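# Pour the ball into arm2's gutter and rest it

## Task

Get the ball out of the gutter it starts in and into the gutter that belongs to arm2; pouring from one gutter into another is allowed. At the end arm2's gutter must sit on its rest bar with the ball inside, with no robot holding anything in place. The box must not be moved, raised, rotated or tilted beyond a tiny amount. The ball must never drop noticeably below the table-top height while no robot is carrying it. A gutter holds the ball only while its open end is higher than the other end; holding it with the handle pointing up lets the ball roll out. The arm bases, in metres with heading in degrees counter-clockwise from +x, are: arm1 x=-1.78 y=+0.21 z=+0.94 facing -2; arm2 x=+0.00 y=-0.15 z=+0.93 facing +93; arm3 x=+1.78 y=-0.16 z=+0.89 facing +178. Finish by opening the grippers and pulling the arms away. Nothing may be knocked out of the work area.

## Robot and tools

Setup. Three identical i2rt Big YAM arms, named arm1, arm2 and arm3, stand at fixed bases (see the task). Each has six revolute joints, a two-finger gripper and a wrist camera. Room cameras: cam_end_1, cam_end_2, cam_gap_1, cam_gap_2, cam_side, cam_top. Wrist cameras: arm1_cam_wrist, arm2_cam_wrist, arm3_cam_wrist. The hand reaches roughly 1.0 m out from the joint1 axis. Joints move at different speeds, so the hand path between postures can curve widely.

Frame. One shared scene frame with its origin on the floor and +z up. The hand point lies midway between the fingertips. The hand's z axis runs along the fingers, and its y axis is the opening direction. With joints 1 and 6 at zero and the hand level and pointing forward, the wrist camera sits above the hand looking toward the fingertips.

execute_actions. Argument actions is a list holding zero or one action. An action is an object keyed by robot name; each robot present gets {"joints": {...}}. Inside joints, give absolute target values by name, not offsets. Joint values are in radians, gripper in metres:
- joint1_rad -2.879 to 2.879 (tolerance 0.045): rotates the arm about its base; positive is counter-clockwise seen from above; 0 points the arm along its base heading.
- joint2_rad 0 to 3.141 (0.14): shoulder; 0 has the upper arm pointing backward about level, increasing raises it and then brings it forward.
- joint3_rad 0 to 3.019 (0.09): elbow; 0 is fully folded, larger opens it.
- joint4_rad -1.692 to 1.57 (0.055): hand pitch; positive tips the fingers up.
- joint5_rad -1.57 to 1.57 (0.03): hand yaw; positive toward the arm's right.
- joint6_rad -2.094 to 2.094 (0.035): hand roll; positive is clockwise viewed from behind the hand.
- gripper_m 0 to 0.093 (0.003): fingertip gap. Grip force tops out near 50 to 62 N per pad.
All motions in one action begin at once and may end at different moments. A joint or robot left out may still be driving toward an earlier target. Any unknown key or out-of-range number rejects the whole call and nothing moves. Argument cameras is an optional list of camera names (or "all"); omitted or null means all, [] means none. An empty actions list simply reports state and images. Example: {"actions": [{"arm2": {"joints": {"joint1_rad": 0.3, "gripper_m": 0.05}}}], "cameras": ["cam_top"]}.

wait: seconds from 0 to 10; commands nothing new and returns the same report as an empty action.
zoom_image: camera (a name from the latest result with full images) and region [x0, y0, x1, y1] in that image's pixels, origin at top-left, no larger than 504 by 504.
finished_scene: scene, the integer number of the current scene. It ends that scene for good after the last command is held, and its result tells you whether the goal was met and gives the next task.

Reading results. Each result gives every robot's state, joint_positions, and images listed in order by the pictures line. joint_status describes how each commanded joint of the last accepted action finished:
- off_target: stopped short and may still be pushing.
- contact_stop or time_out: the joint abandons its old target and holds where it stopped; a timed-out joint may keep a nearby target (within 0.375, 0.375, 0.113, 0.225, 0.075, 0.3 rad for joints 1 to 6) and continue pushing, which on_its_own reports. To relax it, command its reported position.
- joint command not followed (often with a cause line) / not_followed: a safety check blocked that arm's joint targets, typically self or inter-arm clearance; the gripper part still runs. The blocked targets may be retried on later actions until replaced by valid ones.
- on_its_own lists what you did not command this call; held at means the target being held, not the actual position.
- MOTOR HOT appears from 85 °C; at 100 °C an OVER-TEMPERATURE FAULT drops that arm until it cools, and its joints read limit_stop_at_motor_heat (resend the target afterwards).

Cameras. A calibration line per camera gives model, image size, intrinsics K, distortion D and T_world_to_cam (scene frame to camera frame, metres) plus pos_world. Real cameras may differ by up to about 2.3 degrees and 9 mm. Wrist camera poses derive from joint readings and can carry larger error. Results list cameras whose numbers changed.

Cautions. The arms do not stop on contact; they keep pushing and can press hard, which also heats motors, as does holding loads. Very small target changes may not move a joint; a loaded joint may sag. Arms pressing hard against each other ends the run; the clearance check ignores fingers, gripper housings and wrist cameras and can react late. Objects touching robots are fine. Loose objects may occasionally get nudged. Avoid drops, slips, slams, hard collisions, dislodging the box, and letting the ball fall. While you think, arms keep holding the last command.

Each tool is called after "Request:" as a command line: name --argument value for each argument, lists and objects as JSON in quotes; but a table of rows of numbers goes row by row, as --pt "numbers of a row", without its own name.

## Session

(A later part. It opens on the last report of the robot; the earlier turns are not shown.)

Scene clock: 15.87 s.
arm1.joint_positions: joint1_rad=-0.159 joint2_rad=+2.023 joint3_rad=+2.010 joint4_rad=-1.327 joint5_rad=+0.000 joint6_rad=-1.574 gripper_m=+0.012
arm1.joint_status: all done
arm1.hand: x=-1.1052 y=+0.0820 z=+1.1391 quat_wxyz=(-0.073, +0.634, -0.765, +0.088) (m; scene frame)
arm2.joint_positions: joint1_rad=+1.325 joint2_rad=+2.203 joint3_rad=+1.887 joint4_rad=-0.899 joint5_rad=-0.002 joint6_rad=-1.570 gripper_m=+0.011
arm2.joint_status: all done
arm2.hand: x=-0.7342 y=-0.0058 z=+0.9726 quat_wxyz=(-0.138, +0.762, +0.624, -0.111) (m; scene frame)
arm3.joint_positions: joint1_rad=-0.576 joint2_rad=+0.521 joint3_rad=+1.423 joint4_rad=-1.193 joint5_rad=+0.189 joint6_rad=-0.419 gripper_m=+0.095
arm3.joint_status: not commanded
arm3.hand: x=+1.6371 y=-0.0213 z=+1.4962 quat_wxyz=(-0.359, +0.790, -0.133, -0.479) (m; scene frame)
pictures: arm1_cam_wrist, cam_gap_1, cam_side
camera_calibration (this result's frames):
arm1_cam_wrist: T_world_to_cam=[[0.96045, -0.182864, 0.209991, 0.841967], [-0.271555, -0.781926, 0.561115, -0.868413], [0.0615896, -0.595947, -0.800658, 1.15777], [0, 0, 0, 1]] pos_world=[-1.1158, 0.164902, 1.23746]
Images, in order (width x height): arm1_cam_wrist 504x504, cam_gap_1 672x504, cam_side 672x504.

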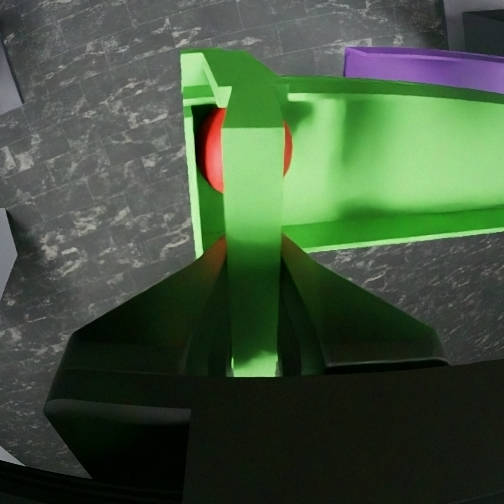

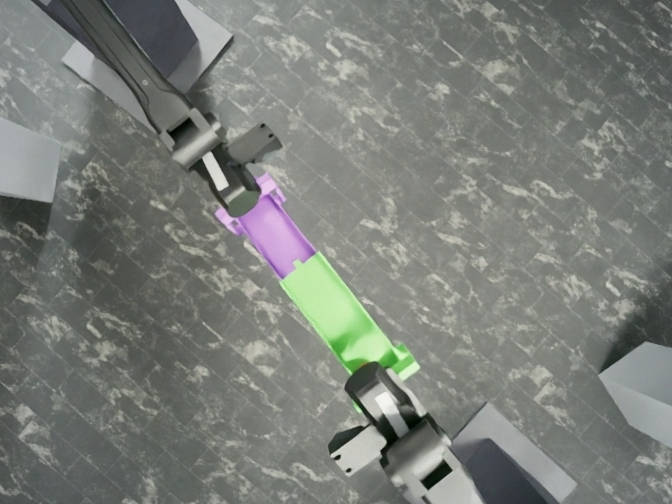

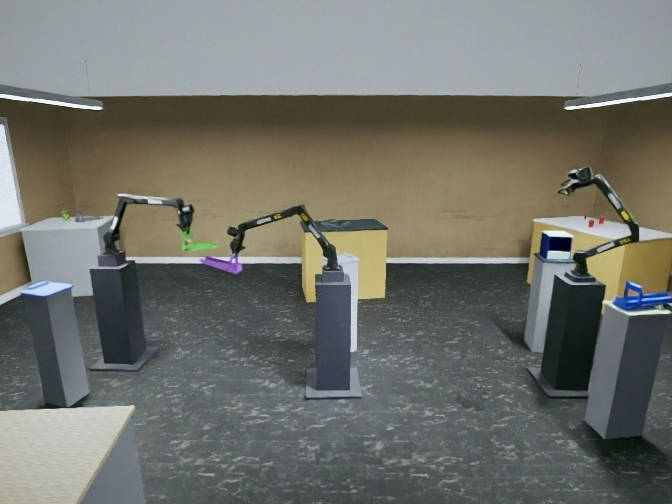

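Aligned. Pour.

Request:
execute_actions --actions '[{"arm1":{"joints":{"joint4_rad":-1.47}}}]' --cameras '["cam_gap_1"]'

Request:
wait --seconds 2.5

Scene clock: 16.73 s.
arm1.joint_positions: joint1_rad=-0.159 joint2_rad=+2.023 joint3_rad=+2.010 joint4_rad=-1.465 joint5_rad=+0.000 joint6_rad=-1.574 gripper_m=+0.012
arm1.joint_status: all done
arm1.hand: x=-1.1381 y=+0.0883 z=+1.1338 quat_wxyz=(-0.029, +0.637, -0.769, +0.034) (m; scene frame)
arm2.joint_positions: joint1_rad=+1.325 joint2_rad=+2.203 joint3_rad=+1.887 joint4_rad=-0.899 joint5_rad=-0.002 joint6_rad=-1.570 gripper_m=+0.011
arm2.joint_status: not commanded
arm2.hand: x=-0.7342 y=-0.0058 z=+0.9726 quat_wxyz=(-0.138, +0.762, +0.624, -0.111) (m; scene frame)
arm3.joint_positions: joint1_rad=-0.576 joint2_rad=+0.521 joint3_rad=+1.423 joint4_rad=-1.193 joint5_rad=+0.189 joint6_rad=-0.419 gripper_m=+0.095
arm3.joint_status: not commanded
arm3.hand: x=+1.6371 y=-0.0213 z=+1.4962 quat_wxyz=(-0.359, +0.790, -0.133, -0.479) (m; scene frame)
pictures: cam_gap_1
Images, in order (width x height): cam_gap_1 672x504.

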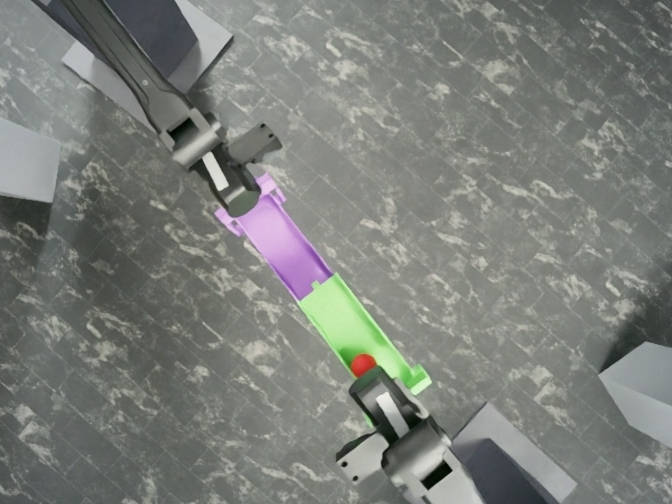

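Scene clock: 19.23 s.
arm1.joint_positions: joint1_rad=-0.159 joint2_rad=+2.023 joint3_rad=+2.014 joint4_rad=-1.467 joint5_rad=+0.000 joint6_rad=-1.574 gripper_m=+0.012
arm1.joint_status: all done
arm1.hand: x=-1.1375 y=+0.0882 z=+1.1353 quat_wxyz=(-0.030, +0.637, -0.769, +0.035) (m; scene frame)
arm2.joint_positions: joint1_rad=+1.325 joint2_rad=+2.203 joint3_rad=+1.887 joint4_rad=-0.906 joint5_rad=-0.001 joint6_rad=-1.570 gripper_m=+0.011
arm2.joint_status: not commanded
arm2.hand: x=-0.7327 y=-0.0060 z=+0.9720 quat_wxyz=(-0.135, +0.762, +0.624, -0.108) (m; scene frame)
arm3.joint_positions: joint1_rad=-0.576 joint2_rad=+0.521 joint3_rad=+1.423 joint4_rad=-1.193 joint5_rad=+0.189 joint6_rad=-0.419 gripper_m=+0.095
arm3.joint_status: not commanded
arm3.hand: x=+1.6371 y=-0.0213 z=+1.4962 quat_wxyz=(-0.359, +0.790, -0.133, -0.479) (m; scene frame)
wait: 2.50 s; at rest by 0.27 s
pictures: arm1_cam_wrist, arm2_cam_wrist, arm3_cam_wrist, cam_end_1, cam_end_2, cam_gap_1, cam_gap_2, cam_side, cam_top
camera_calibration (this result's frames):
arm1_cam_wrist: T_world_to_cam=[[0.979533, -0.186509, 0.075688, 1.04946], [-0.195861, -0.79652, 0.572009, -0.795146], [-0.046398, -0.575127, -0.816748, 1.054], [0, 0, 0, 1]] pos_world=[-1.13482, 0.16857, 1.23625]
arm2_cam_wrist: T_world_to_cam=[[-0.928758, 0.184253, 0.321652, -0.987109], [0.341335, 0.763498, 0.548235, -0.269592], [-0.144567, 0.618969, -0.771996, 0.769869], [0, 0, 0, 1]] pos_world=[-0.713466, -0.0888141, 1.05964]
arm3_cam_wrist: T_world_to_cam=[[0.555229, 0.701665, 0.446529, -1.56212], [0.797068, -0.295606, -0.526593, -0.517028], [-0.237495, 0.648293, -0.723403, 1.60929], [0, 0, 0, 1]] pos_world=[1.66164, -0.100044, 1.58944]
Images, in order (width x height): arm1_cam_wrist 504x504, arm2_cam_wrist 504x504, arm3_cam_wrist 504x504, cam_end_1 672x504, cam_end_2 672x504, cam_gap_1 672x504, cam_gap_2 672x504, cam_side 672x504, cam_top 672x504.

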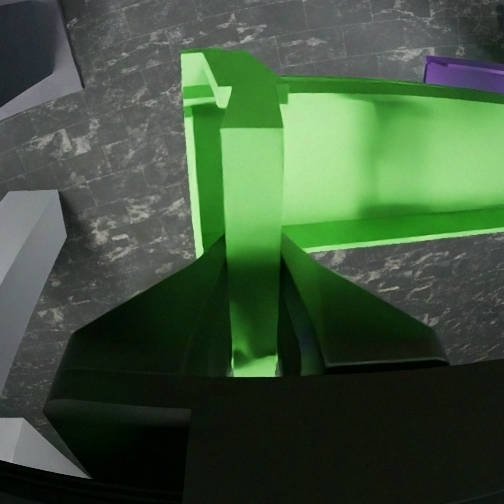

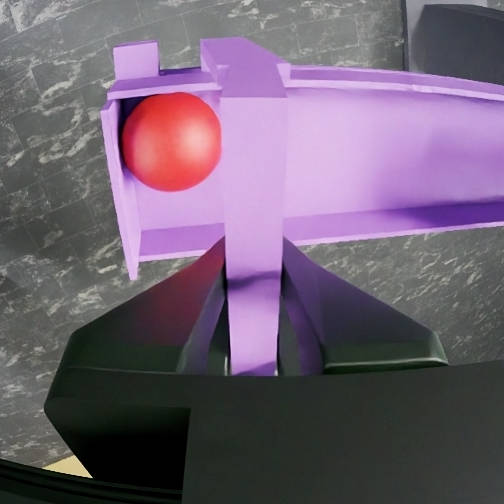

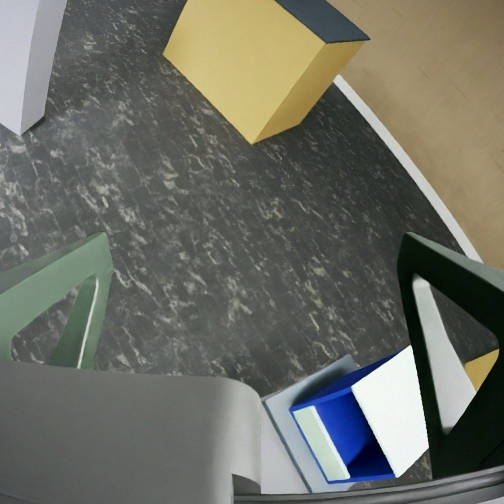

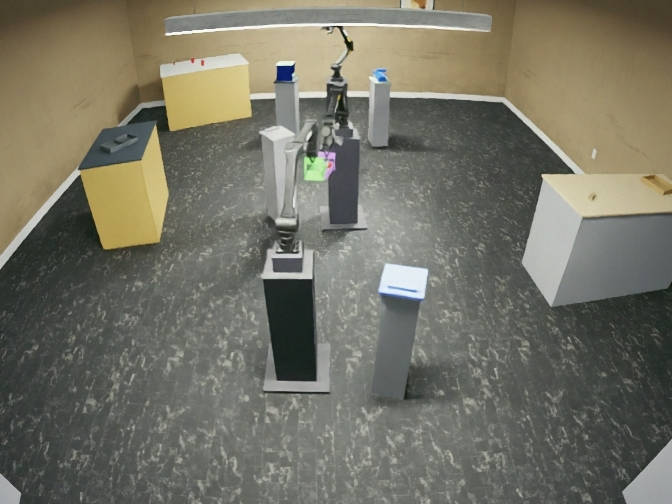

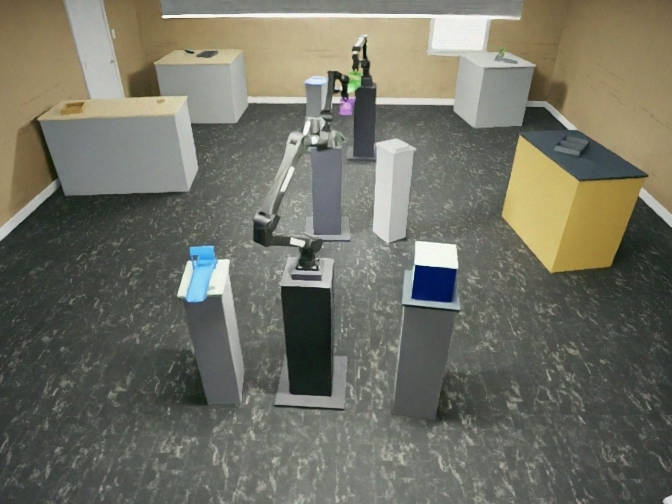

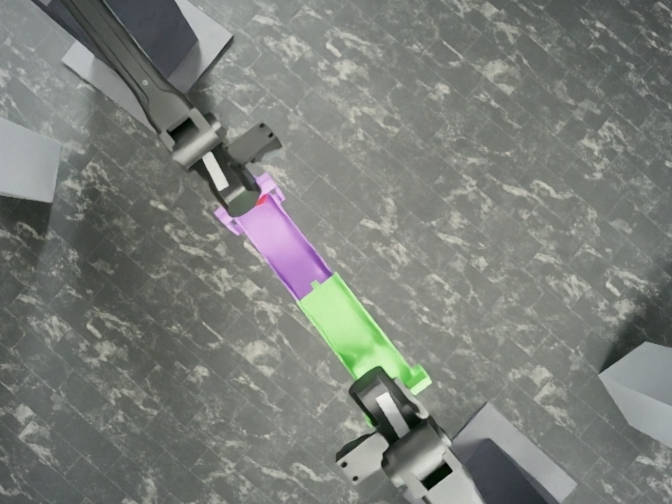

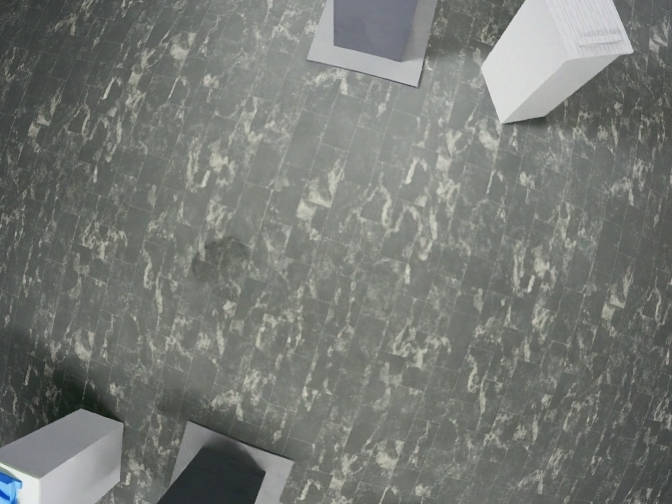

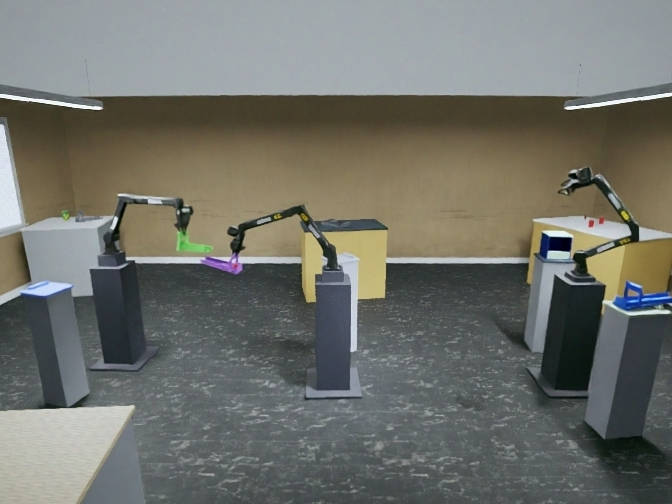

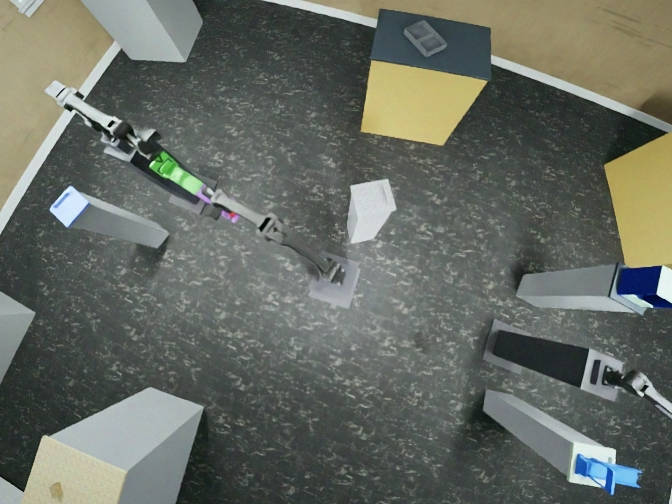

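Request:
execute_actions --actions '[{"arm1":{"joints":{"joint1_rad":-0.6,"joint2_rad":1.9}},"arm2":{"joints":{"joint1_rad":1.05,"joint4_rad":-0.82}}}]' --cameras '[]'

Request:
execute_actions --actions '[{"arm1":{"joints":{"joint1_rad":-1.1,"joint6_rad":-0.7}},"arm2":{"joints":{"joint1_rad":0.8,"joint2_rad":1.9,"joint3_rad":1.63,"joint5_rad":0.12,"joint6_rad":-1.3}}}]' --cameras '["arm2_cam_wrist"]'

Request:
execute_actions --actions '[{"arm1":{"joints":{"joint1_rad":-1.63,"joint6_rad":0.19,"joint5_rad":0.18,"joint3_rad":1.75,"joint4_rad":-1.35}},"arm2":{"joints":{"joint1_rad":0.45,"joint2_rad":1.65,"joint3_rad":1.36,"joint4_rad":-0.87,"joint5_rad":0.25,"joint6_rad":-0.95}}}]' --cameras '["arm2_cam_wrist"]'

Request:
execute_actions --actions '[{"arm1":{"joints":{"joint2_rad":1.95,"joint3_rad":1.645,"joint4_rad":-1.23}},"arm2":{"joints":{"joint1_rad":0.0,"joint3_rad":1.29,"joint4_rad":-1.0,"joint5_rad":0.33,"joint6_rad":-0.52}}}]' --cameras '["arm2_cam_wrist"]'

Request:
execute_actions --actions '[{"arm1":{"joints":{"joint2_rad":2.0,"joint4_rad":-1.18}},"arm2":{"joints":{"joint2_rad":1.75,"joint4_rad":-0.97,"joint5_rad":0.2}}}]' --cameras '["arm2_cam_wrist","arm1_cam_wrist","cam_end_1"]'

Scene clock: 21.50 s.
arm1.joint_positions: joint1_rad=-0.597 joint2_rad=+1.921 joint3_rad=+2.035 joint4_rad=-1.467 joint5_rad=+0.000 joint6_rad=-1.574 gripper_m=+0.012
arm1.joint_status: all done
arm1.hand: x=-1.2552 y=-0.1696 z=+1.2084 quat_wxyz=(-0.048, +0.452, -0.885, +0.096) (m; scene frame)
arm2.joint_positions: joint1_rad=+1.057 joint2_rad=+2.203 joint3_rad=+1.887 joint4_rad=-0.838 joint5_rad=-0.001 joint6_rad=-1.572 gripper_m=+0.011
arm2.joint_status: all done
arm2.hand: x=-0.6813 y=+0.1896 z=+0.9793 quat_wxyz=(-0.178, +0.832, +0.514, -0.107) (m; scene frame)
arm3.joint_positions: joint1_rad=-0.576 joint2_rad=+0.521 joint3_rad=+1.423 joint4_rad=-1.193 joint5_rad=+0.189 joint6_rad=-0.419 gripper_m=+0.095
arm3.joint_status: not commanded
arm3.hand: x=+1.6371 y=-0.0213 z=+1.4962 quat_wxyz=(-0.359, +0.790, -0.133, -0.479) (m; scene frame)
pictures: none
No camera images: the call's "cameras" was empty. Leave "cameras" out to get every camera's image.

Scene clock: 23.37 s.
arm1.joint_positions: joint1_rad=-1.096 joint2_rad=+1.921 joint3_rad=+2.035 joint4_rad=-1.467 joint5_rad=-0.001 joint6_rad=-0.708 gripper_m=+0.012
arm1.joint_status: all done
arm1.hand: x=-1.5017 y=-0.3737 z=+1.2091 quat_wxyz=(-0.065, -0.207, -0.972, +0.086) (m; scene frame)
arm2.joint_positions: joint1_rad=+0.804 joint2_rad=+1.910 joint3_rad=+1.627 joint4_rad=-0.834 joint5_rad=+0.117 joint6_rad=-1.311 gripper_m=+0.011
arm2.joint_status: all done
arm2.hand: x=-0.5027 y=+0.3134 z=+1.0665 quat_wxyz=(-0.223, +0.934, +0.271, -0.069) (m; scene frame)
arm3.joint_positions: joint1_rad=-0.576 joint2_rad=+0.521 joint3_rad=+1.423 joint4_rad=-1.193 joint5_rad=+0.189 joint6_rad=-0.419 gripper_m=+0.095
arm3.joint_status: not commanded
arm3.hand: x=+1.6371 y=-0.0213 z=+1.4962 quat_wxyz=(-0.359, +0.790, -0.133, -0.479) (m; scene frame)
pictures: arm2_cam_wrist
camera_calibration (this result's frames):
arm2_cam_wrist: T_world_to_cam=[[-0.481901, 0.760155, 0.435816, -0.940338], [0.827301, 0.230848, 0.512134, -0.19402], [0.288694, 0.607349, -0.740124, 0.865782], [0, 0, 0, 1]] pos_world=[-0.542583, 0.233761, 1.14996]
Images, in order (width x height): arm2_cam_wrist 504x504.

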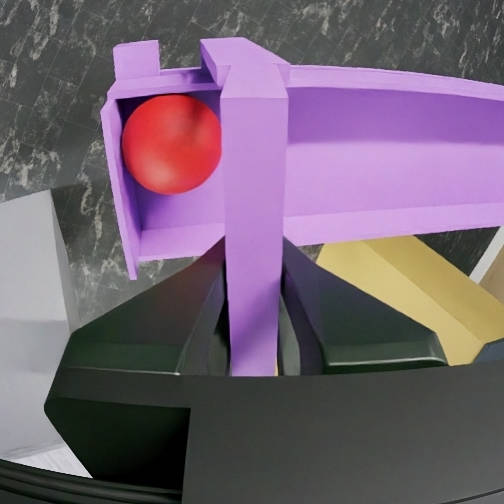

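Scene clock: 25.20 s.
arm1.joint_positions: joint1_rad=-1.626 joint2_rad=+1.934 joint3_rad=+1.741 joint4_rad=-1.356 joint5_rad=+0.178 joint6_rad=+0.182 gripper_m=+0.012
arm1.joint_status: all done
arm1.hand: x=-1.8623 y=-0.3828 z=+1.0878 quat_wxyz=(+0.053, -0.793, -0.603, +0.074) (m; scene frame)
arm2.joint_positions: joint1_rad=+0.446 joint2_rad=+1.654 joint3_rad=+1.359 joint4_rad=-0.873 joint5_rad=+0.246 joint6_rad=-0.960 gripper_m=+0.011
arm2.joint_status: all done
arm2.hand: x=-0.2379 y=+0.3773 z=+1.0985 quat_wxyz=(-0.235, +0.969, -0.081, -0.001) (m; scene frame)
arm3.joint_positions: joint1_rad=-0.576 joint2_rad=+0.521 joint3_rad=+1.423 joint4_rad=-1.193 joint5_rad=+0.189 joint6_rad=-0.419 gripper_m=+0.095
arm3.joint_status: not commanded
arm3.hand: x=+1.6371 y=-0.0213 z=+1.4962 quat_wxyz=(-0.359, +0.790, -0.133, -0.479) (m; scene frame)
pictures: arm2_cam_wrist
camera_calibration (this result's frames):
arm2_cam_wrist: T_world_to_cam=[[0.157649, 0.886021, 0.43602, -0.770878], [0.78879, -0.378628, 0.484201, -0.192776], [0.594102, 0.267594, -0.758575, 0.995289], [0, 0, 0, 1]] pos_world=[-0.317716, 0.34369, 1.18446]
Images, in order (width x height): arm2_cam_wrist 504x504.

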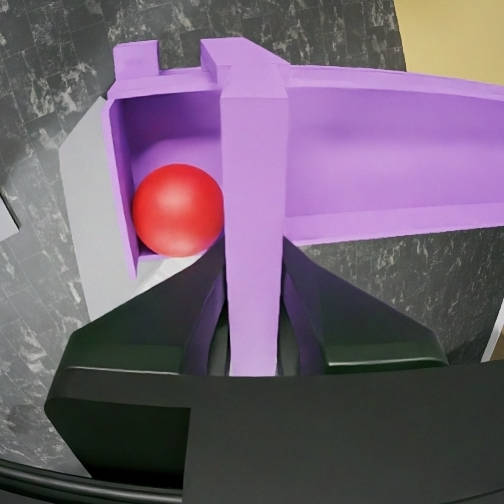

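Scene clock: 26.67 s.
arm1.joint_positions: joint1_rad=-1.626 joint2_rad=+1.970 joint3_rad=+1.642 joint4_rad=-1.238 joint5_rad=+0.178 joint6_rad=+0.183 gripper_m=+0.012
arm1.joint_status: all done
arm1.hand: x=-1.8620 y=-0.3770 z=+1.0306 quat_wxyz=(+0.060, -0.793, -0.603, +0.068) (m; scene frame)
arm2.joint_positions: joint1_rad=-0.011 joint2_rad=+1.665 joint3_rad=+1.284 joint4_rad=-0.997 joint5_rad=+0.326 joint6_rad=-0.532 gripper_m=+0.011
arm2.joint_status: all done
arm2.hand: x=+0.0361 y=+0.3723 z=+1.0552 quat_wxyz=(-0.166, +0.853, -0.486, +0.089) (m; scene frame)
arm3.joint_positions: joint1_rad=-0.576 joint2_rad=+0.521 joint3_rad=+1.423 joint4_rad=-1.193 joint5_rad=+0.189 joint6_rad=-0.419 gripper_m=+0.095
arm3.joint_status: not commanded
arm3.hand: x=+1.6371 y=-0.0213 z=+1.4962 quat_wxyz=(-0.359, +0.790, -0.133, -0.479) (m; scene frame)
pictures: arm2_cam_wrist
camera_calibration (this result's frames):
arm2_cam_wrist: T_world_to_cam=[[0.805163, 0.477962, 0.351092, -0.572582], [0.248768, -0.809603, 0.531656, -0.259893], [0.538356, -0.340729, -0.770764, 1.04237], [0, 0, 0, 1]] pos_world=[-0.0354911, 0.418428, 1.14262]
Images, in order (width x height): arm2_cam_wrist 504x504.

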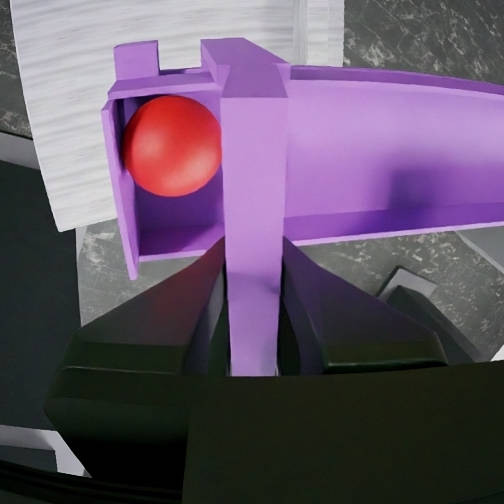

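Scene clock: 27.60 s.
arm1.joint_positions: joint1_rad=-1.626 joint2_rad=+2.012 joint3_rad=+1.642 joint4_rad=-1.189 joint5_rad=+0.178 joint6_rad=+0.183 gripper_m=+0.012
arm1.joint_status: all done
arm1.hand: x=-1.8629 y=-0.3867 z=+1.0064 quat_wxyz=(+0.057, -0.793, -0.603, +0.071) (m; scene frame)
arm2.joint_positions: joint1_rad=-0.011 joint2_rad=+1.775 joint3_rad=+1.284 joint4_rad=-0.982 joint5_rad=+0.198 joint6_rad=-0.531 gripper_m=+0.011
arm2.joint_status: all done
arm2.hand: x=+0.0149 y=+0.3726 z=+0.9949 quat_wxyz=(-0.095, +0.869, -0.482, +0.059) (m; scene frame)
arm3.joint_positions: joint1_rad=-0.576 joint2_rad=+0.521 joint3_rad=+1.423 joint4_rad=-1.193 joint5_rad=+0.189 joint6_rad=-0.419 gripper_m=+0.095
arm3.joint_status: not commanded
arm3.hand: x=+1.6371 y=-0.0213 z=+1.4962 quat_wxyz=(-0.359, +0.790, -0.133, -0.479) (m; scene frame)
pictures: arm1_cam_wrist, arm2_cam_wrist, cam_end_1
camera_calibration (this result's frames):
arm1_cam_wrist: T_world_to_cam=[[-0.950118, 0.268092, 0.15938, -1.82202], [0.311465, 0.788898, 0.529745, 0.358919], [0.0162858, 0.552961, -0.833048, 1.21136], [0, 0, 0, 1]] pos_world=[-1.86266, -0.464516, 1.10938]
arm2_cam_wrist: T_world_to_cam=[[0.830265, 0.519766, 0.201254, -0.401415], [0.330854, -0.750177, 0.572512, -0.286356], [0.448548, -0.408751, -0.794813, 1.05803], [0, 0, 0, 1]] pos_world=[-0.0465541, 0.426294, 1.08566]
Images, in order (width x height): arm1_cam_wrist 504x504, arm2_cam_wrist 504x504, cam_end_1 672x504.

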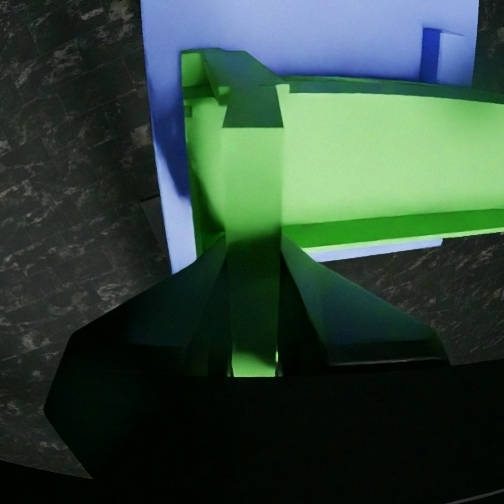

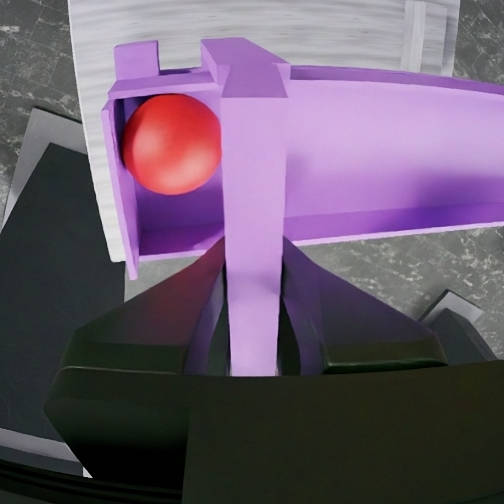

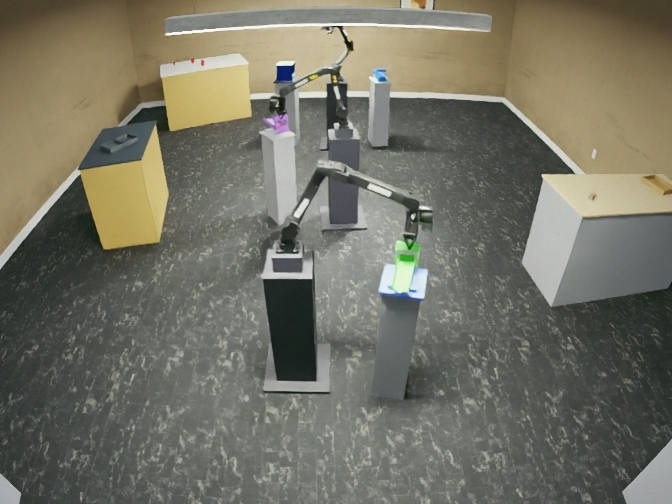

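Request:
execute_actions --actions '[{"arm1":{"joints":{"joint2_rad":2.045,"joint4_rad":-1.145}},"arm2":{"joints":{"joint2_rad":1.82,"joint4_rad":-0.92,"joint5_rad":0.16}}}]' --cameras '["arm2_cam_wrist","arm1_cam_wrist"]'

Request:
execute_actions --actions '[{"arm1":{"joints":{"gripper_m":0.09}},"arm2":{"joints":{"gripper_m":0.09}}}]' --cameras '["arm2_cam_wrist"]'

Request:
execute_actions --actions '[{"arm1":{"joints":{"joint2_rad":1.6}},"arm2":{"joints":{"joint2_rad":1.3}}}]' --cameras '["arm2_cam_wrist","arm1_cam_wrist","cam_end_2"]'

Scene clock: 28.93 s.
arm1.joint_positions: joint1_rad=-1.624 joint2_rad=+2.050 joint3_rad=+1.642 joint4_rad=-1.154 joint5_rad=+0.182 joint6_rad=+0.184 gripper_m=+0.012
arm1.joint_status: all done
arm1.hand: x=-1.8633 y=-0.3923 z=+0.9848 quat_wxyz=(+0.059, -0.792, -0.603, +0.072) (m; scene frame)
arm2.joint_positions: joint1_rad=-0.009 joint2_rad=+1.826 joint3_rad=+1.284 joint4_rad=-0.930 joint5_rad=+0.163 joint6_rad=-0.528 gripper_m=+0.011
arm2.joint_status: all done
arm2.hand: x=+0.0081 y=+0.3811 z=+0.9687 quat_wxyz=(-0.086, +0.870, -0.483, +0.044) (m; scene frame)
arm3.joint_positions: joint1_rad=-0.576 joint2_rad=+0.521 joint3_rad=+1.423 joint4_rad=-1.193 joint5_rad=+0.189 joint6_rad=-0.419 gripper_m=+0.095
arm3.joint_status: not commanded
arm3.hand: x=+1.6371 y=-0.0213 z=+1.4962 quat_wxyz=(-0.359, +0.790, -0.133, -0.479) (m; scene frame)
pictures: arm1_cam_wrist, arm2_cam_wrist
camera_calibration (this result's frames):
arm1_cam_wrist: T_world_to_cam=[[-0.949668, 0.266999, 0.163838, -1.82137], [0.313007, 0.787796, 0.530476, 0.376649], [0.012566, 0.555058, -0.831717, 1.18901], [0, 0, 0, 1]] pos_world=[-1.86254, -0.470386, 1.08752]
arm2_cam_wrist: T_world_to_cam=[[0.8357, 0.521775, 0.171337, -0.366703], [0.352391, -0.748759, 0.56141, -0.252717], [0.42122, -0.408792, -0.809606, 1.05831], [0, 0, 0, 1]] pos_world=[-0.0502709, 0.43474, 1.06152]
Images, in order (width x height): arm1_cam_wrist 504x504, arm2_cam_wrist 504x504.

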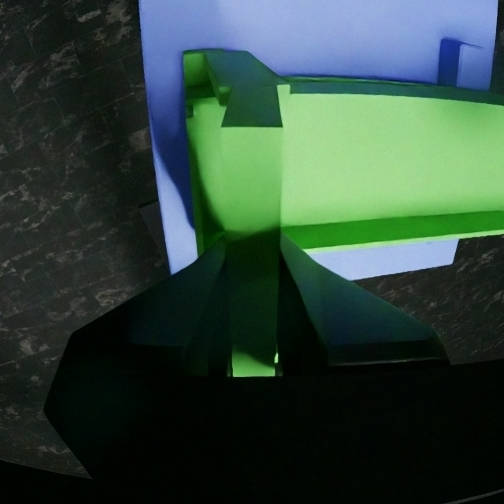

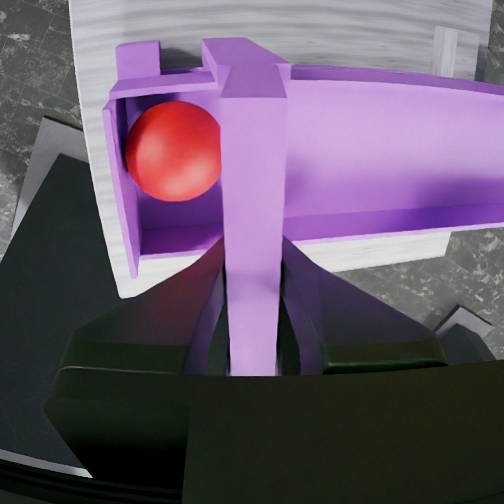

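Scene clock: 29.63 s.
arm1.joint_positions: joint1_rad=-1.624 joint2_rad=+2.050 joint3_rad=+1.642 joint4_rad=-1.153 joint5_rad=+0.181 joint6_rad=+0.184 gripper_m=+0.090
arm1.joint_status: all done
arm1.hand: x=-1.8631 y=-0.3925 z=+0.9847 quat_wxyz=(+0.058, -0.792, -0.603, +0.072) (m; scene frame)
arm2.joint_positions: joint1_rad=-0.009 joint2_rad=+1.826 joint3_rad=+1.284 joint4_rad=-0.930 joint5_rad=+0.161 joint6_rad=-0.528 gripper_m=+0.090
arm2.joint_status: all done
arm2.hand: x=+0.0078 y=+0.3811 z=+0.9686 quat_wxyz=(-0.086, +0.870, -0.483, +0.043) (m; scene frame)
arm3.joint_positions: joint1_rad=-0.576 joint2_rad=+0.521 joint3_rad=+1.423 joint4_rad=-1.193 joint5_rad=+0.189 joint6_rad=-0.419 gripper_m=+0.095
arm3.joint_status: not commanded
arm3.hand: x=+1.6371 y=-0.0213 z=+1.4962 quat_wxyz=(-0.359, +0.790, -0.133, -0.479) (m; scene frame)
pictures: arm2_cam_wrist
camera_calibration (this result's frames):
arm2_cam_wrist: T_world_to_cam=[[0.835921, 0.521951, 0.169715, -0.364918], [0.353601, -0.74865, 0.560794, -0.252033], [0.419764, -0.408768, -0.810374, 1.05914], [0, 0, 0, 1]] pos_world=[-0.0504289, 0.434729, 1.06157]
Images, in order (width x height): arm2_cam_wrist 504x504.

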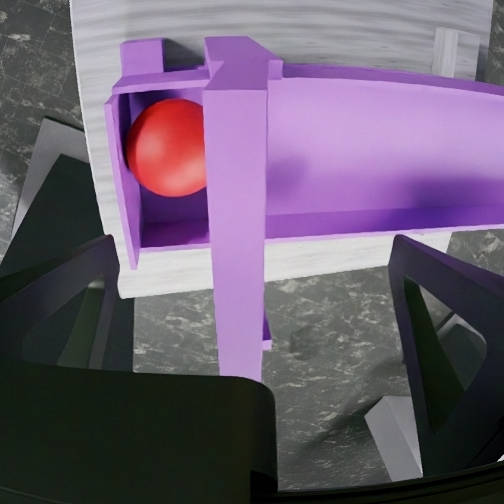

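Scene clock: 31.23 s.
arm1.joint_positions: joint1_rad=-1.624 joint2_rad=+1.615 joint3_rad=+1.635 joint4_rad=-1.152 joint5_rad=+0.181 joint6_rad=+0.184 gripper_m=+0.090
arm1.joint_status: all done
arm1.hand: x=-1.8607 y=-0.3745 z=+1.2375 quat_wxyz=(-0.100, -0.785, -0.573, +0.212) (m; scene frame)
arm2.joint_positions: joint1_rad=-0.009 joint2_rad=+1.301 joint3_rad=+1.284 joint4_rad=-0.928 joint5_rad=+0.161 joint6_rad=-0.528 gripper_m=+0.090
arm2.joint_status: all done
arm2.hand: x=+0.0084 y=+0.3565 z=+1.2381 quat_wxyz=(-0.305, +0.819, -0.478, -0.093) (m; scene frame)
arm3.joint_positions: joint1_rad=-0.576 joint2_rad=+0.521 joint3_rad=+1.423 joint4_rad=-1.193 joint5_rad=+0.189 joint6_rad=-0.419 gripper_m=+0.095
arm3.joint_status: not commanded
arm3.hand: x=+1.6371 y=-0.0213 z=+1.4962 quat_wxyz=(-0.359, +0.790, -0.133, -0.479) (m; scene frame)
pictures: arm1_cam_wrist, arm2_cam_wrist, cam_end_2
camera_calibration (this result's frames):
arm1_cam_wrist: T_world_to_cam=[[-0.945973, 0.316342, 0.0711602, -1.72498], [0.323576, 0.935108, 0.144472, 0.780285], [-0.0208399, 0.159692, -0.986947, 1.37121], [0, 0, 0, 1]] pos_world=[-1.85569, -0.402938, 1.36333]
arm2_cam_wrist: T_world_to_cam=[[0.841378, 0.370481, 0.39348, -0.621398], [0.36088, -0.927101, 0.101241, 0.210744], [0.402304, 0.0568169, -0.913741, 1.22931], [0, 0, 0, 1]] pos_world=[-0.0477811, 0.355751, 1.34645]
Images, in order (width x height): arm1_cam_wrist 504x504, arm2_cam_wrist 504x504, cam_end_2 672x504.

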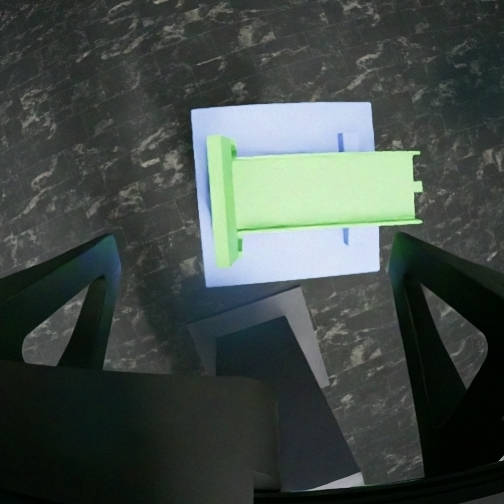

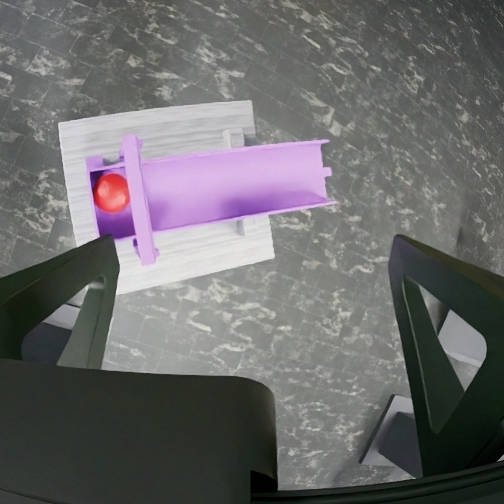

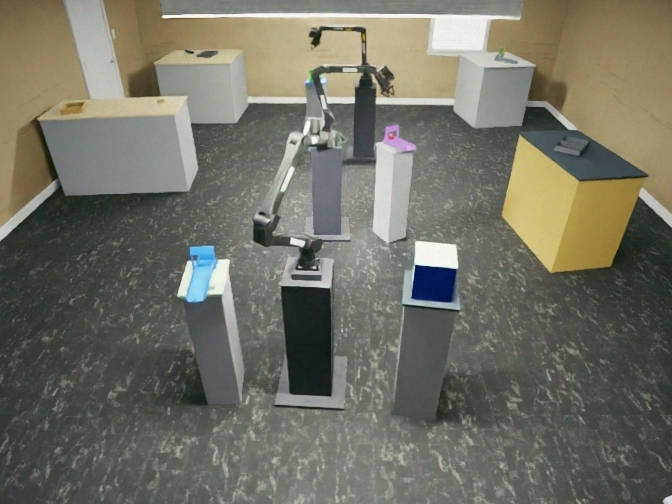

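Request:
finished_scene --scene 2

The scene is finished: the task was done.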